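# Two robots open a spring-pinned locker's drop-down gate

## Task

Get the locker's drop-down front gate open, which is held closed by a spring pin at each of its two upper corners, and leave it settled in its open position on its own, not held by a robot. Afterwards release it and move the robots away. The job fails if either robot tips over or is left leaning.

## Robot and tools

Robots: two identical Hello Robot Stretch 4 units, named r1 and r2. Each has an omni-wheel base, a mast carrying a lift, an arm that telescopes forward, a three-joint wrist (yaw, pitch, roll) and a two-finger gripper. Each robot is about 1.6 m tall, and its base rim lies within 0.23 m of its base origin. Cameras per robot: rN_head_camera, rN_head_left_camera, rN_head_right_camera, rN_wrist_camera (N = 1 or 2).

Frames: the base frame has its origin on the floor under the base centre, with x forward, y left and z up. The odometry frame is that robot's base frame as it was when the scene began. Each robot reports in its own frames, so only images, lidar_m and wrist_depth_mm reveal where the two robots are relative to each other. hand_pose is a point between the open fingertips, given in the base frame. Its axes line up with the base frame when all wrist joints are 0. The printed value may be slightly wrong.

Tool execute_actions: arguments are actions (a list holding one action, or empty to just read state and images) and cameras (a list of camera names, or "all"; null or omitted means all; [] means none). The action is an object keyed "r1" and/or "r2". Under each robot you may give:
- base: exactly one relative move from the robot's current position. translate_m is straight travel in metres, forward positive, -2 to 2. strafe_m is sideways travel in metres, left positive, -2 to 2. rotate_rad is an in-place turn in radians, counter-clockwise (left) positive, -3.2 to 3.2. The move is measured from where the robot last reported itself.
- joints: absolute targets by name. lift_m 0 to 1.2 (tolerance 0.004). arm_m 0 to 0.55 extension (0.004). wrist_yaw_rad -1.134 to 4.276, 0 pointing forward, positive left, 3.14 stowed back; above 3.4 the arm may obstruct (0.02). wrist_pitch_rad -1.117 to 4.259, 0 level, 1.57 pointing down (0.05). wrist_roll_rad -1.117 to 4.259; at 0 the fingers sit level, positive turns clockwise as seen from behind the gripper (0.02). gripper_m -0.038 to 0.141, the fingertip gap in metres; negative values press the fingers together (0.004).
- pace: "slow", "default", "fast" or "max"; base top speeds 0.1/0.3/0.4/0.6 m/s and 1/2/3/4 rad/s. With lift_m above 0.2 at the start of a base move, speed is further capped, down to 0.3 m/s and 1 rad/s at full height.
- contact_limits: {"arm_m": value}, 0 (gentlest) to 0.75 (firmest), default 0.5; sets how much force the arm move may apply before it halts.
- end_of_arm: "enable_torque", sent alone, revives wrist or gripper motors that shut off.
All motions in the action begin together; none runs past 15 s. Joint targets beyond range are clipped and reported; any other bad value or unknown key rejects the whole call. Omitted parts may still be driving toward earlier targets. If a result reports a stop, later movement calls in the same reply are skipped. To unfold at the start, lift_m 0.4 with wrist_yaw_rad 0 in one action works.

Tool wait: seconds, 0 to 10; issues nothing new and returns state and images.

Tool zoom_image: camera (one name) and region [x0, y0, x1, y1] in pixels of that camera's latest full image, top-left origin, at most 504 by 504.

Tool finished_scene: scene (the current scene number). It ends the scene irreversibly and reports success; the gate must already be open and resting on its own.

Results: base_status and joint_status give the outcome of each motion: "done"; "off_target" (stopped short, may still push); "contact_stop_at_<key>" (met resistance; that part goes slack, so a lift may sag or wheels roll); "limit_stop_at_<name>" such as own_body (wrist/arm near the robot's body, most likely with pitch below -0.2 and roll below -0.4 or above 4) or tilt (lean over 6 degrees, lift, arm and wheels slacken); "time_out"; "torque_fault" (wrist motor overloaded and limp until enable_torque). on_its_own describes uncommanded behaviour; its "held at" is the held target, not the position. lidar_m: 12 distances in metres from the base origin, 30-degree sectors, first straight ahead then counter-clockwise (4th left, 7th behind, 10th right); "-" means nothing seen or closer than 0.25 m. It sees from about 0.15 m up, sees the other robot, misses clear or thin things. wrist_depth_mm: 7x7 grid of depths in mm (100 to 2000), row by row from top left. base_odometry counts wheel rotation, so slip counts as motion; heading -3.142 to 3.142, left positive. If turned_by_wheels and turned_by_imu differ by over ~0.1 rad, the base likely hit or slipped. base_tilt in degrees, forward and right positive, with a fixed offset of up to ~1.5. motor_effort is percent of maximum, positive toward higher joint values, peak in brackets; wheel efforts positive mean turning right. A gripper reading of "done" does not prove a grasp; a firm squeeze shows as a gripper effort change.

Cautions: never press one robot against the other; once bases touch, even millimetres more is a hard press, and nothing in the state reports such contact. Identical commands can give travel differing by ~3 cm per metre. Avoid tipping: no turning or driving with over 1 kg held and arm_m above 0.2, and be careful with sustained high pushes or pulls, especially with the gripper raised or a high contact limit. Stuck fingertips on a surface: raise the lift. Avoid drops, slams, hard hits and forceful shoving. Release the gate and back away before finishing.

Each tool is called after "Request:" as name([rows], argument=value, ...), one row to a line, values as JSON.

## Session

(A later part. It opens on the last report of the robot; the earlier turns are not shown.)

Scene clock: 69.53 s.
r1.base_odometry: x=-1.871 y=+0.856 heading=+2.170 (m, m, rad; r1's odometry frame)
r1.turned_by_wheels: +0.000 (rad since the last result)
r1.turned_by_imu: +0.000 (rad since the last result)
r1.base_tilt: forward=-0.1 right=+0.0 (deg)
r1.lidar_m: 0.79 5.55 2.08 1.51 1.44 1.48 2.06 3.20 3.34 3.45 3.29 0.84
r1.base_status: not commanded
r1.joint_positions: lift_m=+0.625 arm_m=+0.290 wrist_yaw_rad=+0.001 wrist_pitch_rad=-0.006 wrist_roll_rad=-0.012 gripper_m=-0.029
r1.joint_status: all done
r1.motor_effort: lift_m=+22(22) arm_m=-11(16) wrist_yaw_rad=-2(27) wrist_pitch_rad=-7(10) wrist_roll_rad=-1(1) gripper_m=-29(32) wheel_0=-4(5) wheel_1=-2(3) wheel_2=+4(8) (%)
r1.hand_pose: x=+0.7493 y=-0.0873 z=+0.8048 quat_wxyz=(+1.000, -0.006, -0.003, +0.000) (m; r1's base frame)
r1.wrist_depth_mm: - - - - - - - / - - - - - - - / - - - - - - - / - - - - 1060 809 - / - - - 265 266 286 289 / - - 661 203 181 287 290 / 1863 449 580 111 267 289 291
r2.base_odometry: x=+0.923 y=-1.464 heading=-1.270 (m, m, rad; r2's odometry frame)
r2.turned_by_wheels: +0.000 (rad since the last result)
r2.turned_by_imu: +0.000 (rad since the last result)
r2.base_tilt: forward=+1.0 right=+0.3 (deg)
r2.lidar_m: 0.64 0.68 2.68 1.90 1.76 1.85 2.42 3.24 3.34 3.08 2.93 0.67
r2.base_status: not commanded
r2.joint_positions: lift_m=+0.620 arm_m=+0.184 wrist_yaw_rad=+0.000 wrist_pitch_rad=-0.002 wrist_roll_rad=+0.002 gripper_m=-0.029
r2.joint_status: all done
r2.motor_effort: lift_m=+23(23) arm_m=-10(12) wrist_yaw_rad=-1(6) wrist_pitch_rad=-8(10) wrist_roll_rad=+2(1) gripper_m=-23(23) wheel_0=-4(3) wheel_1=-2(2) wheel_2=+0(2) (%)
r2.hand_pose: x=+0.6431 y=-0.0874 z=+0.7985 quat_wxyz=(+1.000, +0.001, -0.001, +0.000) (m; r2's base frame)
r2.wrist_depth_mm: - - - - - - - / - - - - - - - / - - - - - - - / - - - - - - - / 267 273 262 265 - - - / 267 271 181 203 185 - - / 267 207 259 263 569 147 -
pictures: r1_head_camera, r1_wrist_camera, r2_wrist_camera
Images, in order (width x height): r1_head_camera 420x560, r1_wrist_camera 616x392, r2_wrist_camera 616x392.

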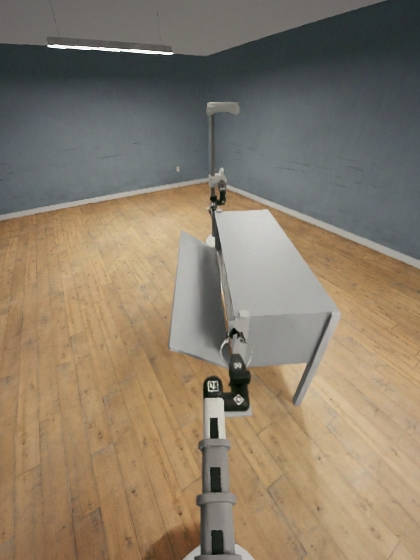

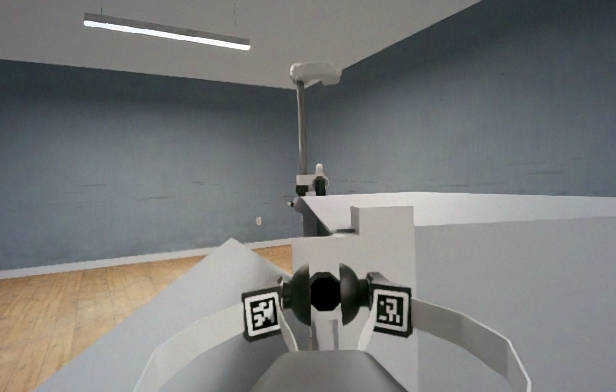

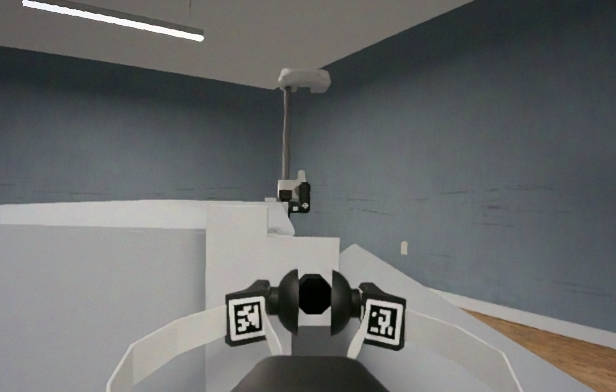

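Request:
execute_actions([
  {"r1":{"joints":{"gripper_m":0.06,"arm_m":0.05}},"r2":{"joints":{"gripper_m":0.06,"arm_m":0.0}}},
], cameras=[])

Request:
wait(seconds=3)

Request:
finished_scene(scene=2)

Scene clock: 75.73 s.
r1.base_odometry: x=-1.871 y=+0.856 heading=+2.170 (m, m, rad; r1's odometry frame)
r1.turned_by_wheels: +0.000 (rad since the last result)
r1.turned_by_imu: +0.000 (rad since the last result)
r1.base_tilt: forward=-0.3 right=+0.0 (deg)
r1.lidar_m: 0.75 5.55 2.08 1.51 1.44 1.51 2.09 3.20 3.34 3.45 3.31 0.84
r1.base_status: not commanded
r1.joint_positions: lift_m=+0.625 arm_m=+0.051 wrist_yaw_rad=+0.000 wrist_pitch_rad=-0.006 wrist_roll_rad=-0.012 gripper_m=+0.060
r1.joint_status: all done
r1.motor_effort: lift_m=+22(22) arm_m=-7(9) wrist_yaw_rad=-2(13) wrist_pitch_rad=-8(8) wrist_roll_rad=-2(2) gripper_m=+0(29) wheel_0=+1(5) wheel_1=+1(2) wheel_2=+0(4) (%)
r1.hand_pose: x=+0.5106 y=-0.0875 z=+0.8047 quat_wxyz=(+1.000, -0.006, -0.003, +0.000) (m; r1's base frame)
r1.wrist_depth_mm: - - - - - - - / - - - - - - - / - - - - - - - / - - - - 1042 788 683 / - - - 1661 521 530 530 / - - 202 1397 198 530 535 / 1863 1863 1661 111 530 530 535
r2.base_odometry: x=+0.923 y=-1.464 heading=-1.270 (m, m, rad; r2's odometry frame)
r2.turned_by_wheels: +0.000 (rad since the last result)
r2.turned_by_imu: +0.002 (rad since the last result)
r2.base_tilt: forward=+0.9 right=+0.3 (deg)
r2.lidar_m: 0.66 0.68 2.68 1.89 1.78 1.85 2.42 3.23 3.30 3.08 2.93 3.06
r2.base_status: not commanded
r2.joint_positions: lift_m=+0.620 arm_m=+0.001 wrist_yaw_rad=+0.000 wrist_pitch_rad=-0.002 wrist_roll_rad=+0.002 gripper_m=+0.060
r2.joint_status: all done
r2.motor_effort: lift_m=+23(23) arm_m=-6(10) wrist_yaw_rad=+0(10) wrist_pitch_rad=-8(8) wrist_roll_rad=+1(2) gripper_m=-3(26) wheel_0=-1(4) wheel_1=-1(2) wheel_2=-1(2) (%)
r2.hand_pose: x=+0.4605 y=-0.0874 z=+0.7985 quat_wxyz=(+1.000, +0.001, -0.001, +0.000) (m; r2's base frame)
r2.wrist_depth_mm: - - - - - - - / - - - - - - - / - - - - - - - / - - - - - - - / 442 452 459 445 - - - / 445 445 195 - 195 - - / 439 445 459 141 1983 1983 -
pictures: none
No camera images: the call's "cameras" was empty. Leave "cameras" out to get every camera's image.

Scene clock: 78.73 s.
r1.base_odometry: x=-1.871 y=+0.856 heading=+2.170 (m, m, rad; r1's odometry frame)
r1.turned_by_wheels: +0.000 (rad since the last result)
r1.turned_by_imu: +0.000 (rad since the last result)
r1.base_tilt: forward=-0.3 right=-0.1 (deg)
r1.lidar_m: 0.75 5.54 2.08 1.52 1.43 1.50 2.04 3.21 3.33 3.44 3.28 0.83
r1.base_status: not commanded
r1.joint_positions: lift_m=+0.625 arm_m=+0.051 wrist_yaw_rad=+0.000 wrist_pitch_rad=-0.006 wrist_roll_rad=-0.012 gripper_m=+0.060
r1.joint_status: all done
r1.motor_effort: lift_m=+22(22) arm_m=-7(9) wrist_yaw_rad=+0(13) wrist_pitch_rad=-8(8) wrist_roll_rad=-1(2) gripper_m=-2(29) wheel_0=+1(5) wheel_1=+1(2) wheel_2=+0(4) (%)
r1.hand_pose: x=+0.5106 y=-0.0875 z=+0.8047 quat_wxyz=(+1.000, -0.006, -0.003, +0.000) (m; r1's base frame)
r1.wrist_depth_mm: - - - - - - - / - - - - - - - / - - - - - - - / - - - - 1042 788 683 / - - - 1661 525 525 530 / - - 201 1397 198 525 535 / 1808 1808 1708 111 530 530 535
r2.base_odometry: x=+0.923 y=-1.464 heading=-1.270 (m, m, rad; r2's odometry frame)
r2.turned_by_wheels: +0.000 (rad since the last result)
r2.turned_by_imu: +0.001 (rad since the last result)
r2.base_tilt: forward=+0.9 right=+0.3 (deg)
r2.lidar_m: 0.61 0.68 2.68 1.90 1.79 1.84 2.47 3.23 3.34 3.08 2.88 3.03
r2.base_status: not commanded
r2.joint_positions: lift_m=+0.620 arm_m=+0.001 wrist_yaw_rad=+0.000 wrist_pitch_rad=-0.002 wrist_roll_rad=+0.002 gripper_m=+0.060
r2.joint_status: all done
r2.motor_effort: lift_m=+23(23) arm_m=-6(10) wrist_yaw_rad=-1(10) wrist_pitch_rad=-8(8) wrist_roll_rad=+1(2) gripper_m=-2(26) wheel_0=+0(4) wheel_1=-1(2) wheel_2=-2(2) (%)
r2.hand_pose: x=+0.4605 y=-0.0874 z=+0.7985 quat_wxyz=(+1.000, +0.001, -0.001, +0.000) (m; r2's base frame)
r2.wrist_depth_mm: - - - - - - - / - - - - - - - / - - - - - - - / - - - - - - - / 442 449 452 442 - - - / 442 452 195 - 196 - - / 442 449 459 140 - 1983 -
wait: 3.00 s; at rest by 0.27 s
pictures: r1_head_camera, r1_head_left_camera, r1_head_right_camera, r1_wrist_camera, r2_head_camera, r2_head_left_camera, r2_head_right_camera, r2_wrist_camera
Images, in order (width x height): r1_head_camera 420x560, r1_head_left_camera 420x672, r1_head_right_camera 420x672, r1_wrist_camera 616x392, r2_head_camera 420x560, r2_head_left_camera 420x672, r2_head_right_camera 420x672, r2_wrist_camera 616x392.

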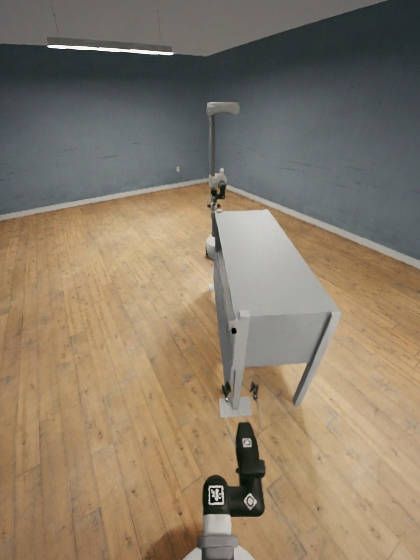

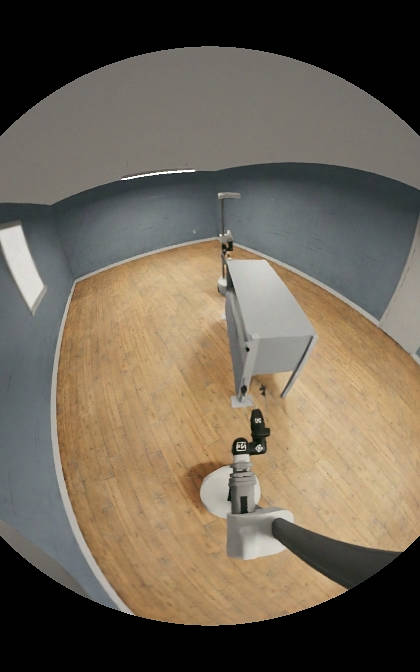

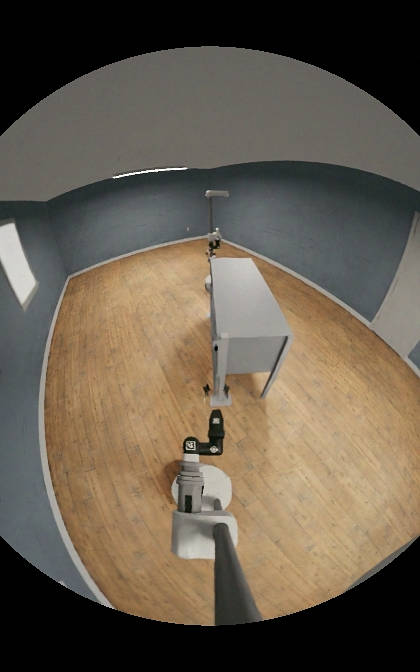

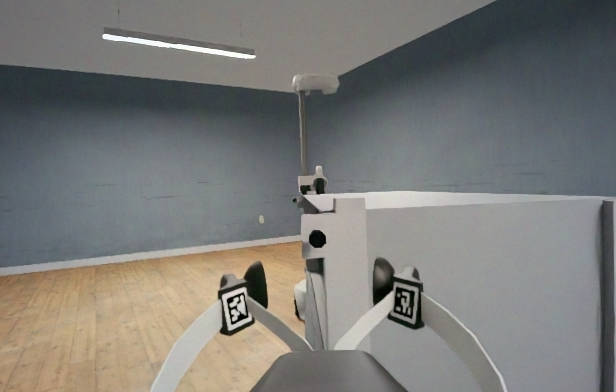

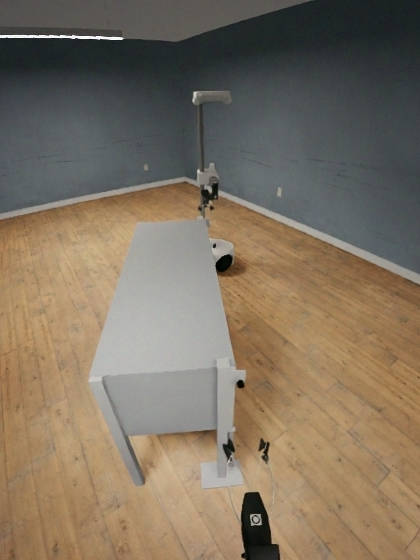

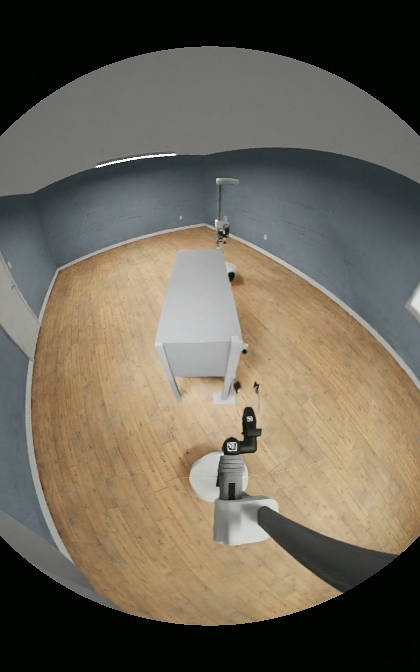

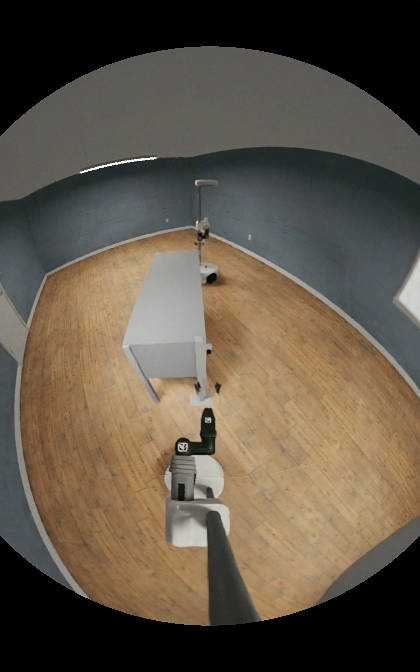

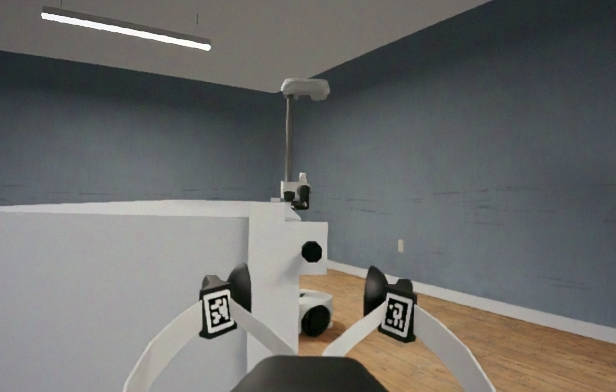

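The scene is finished: the task was done.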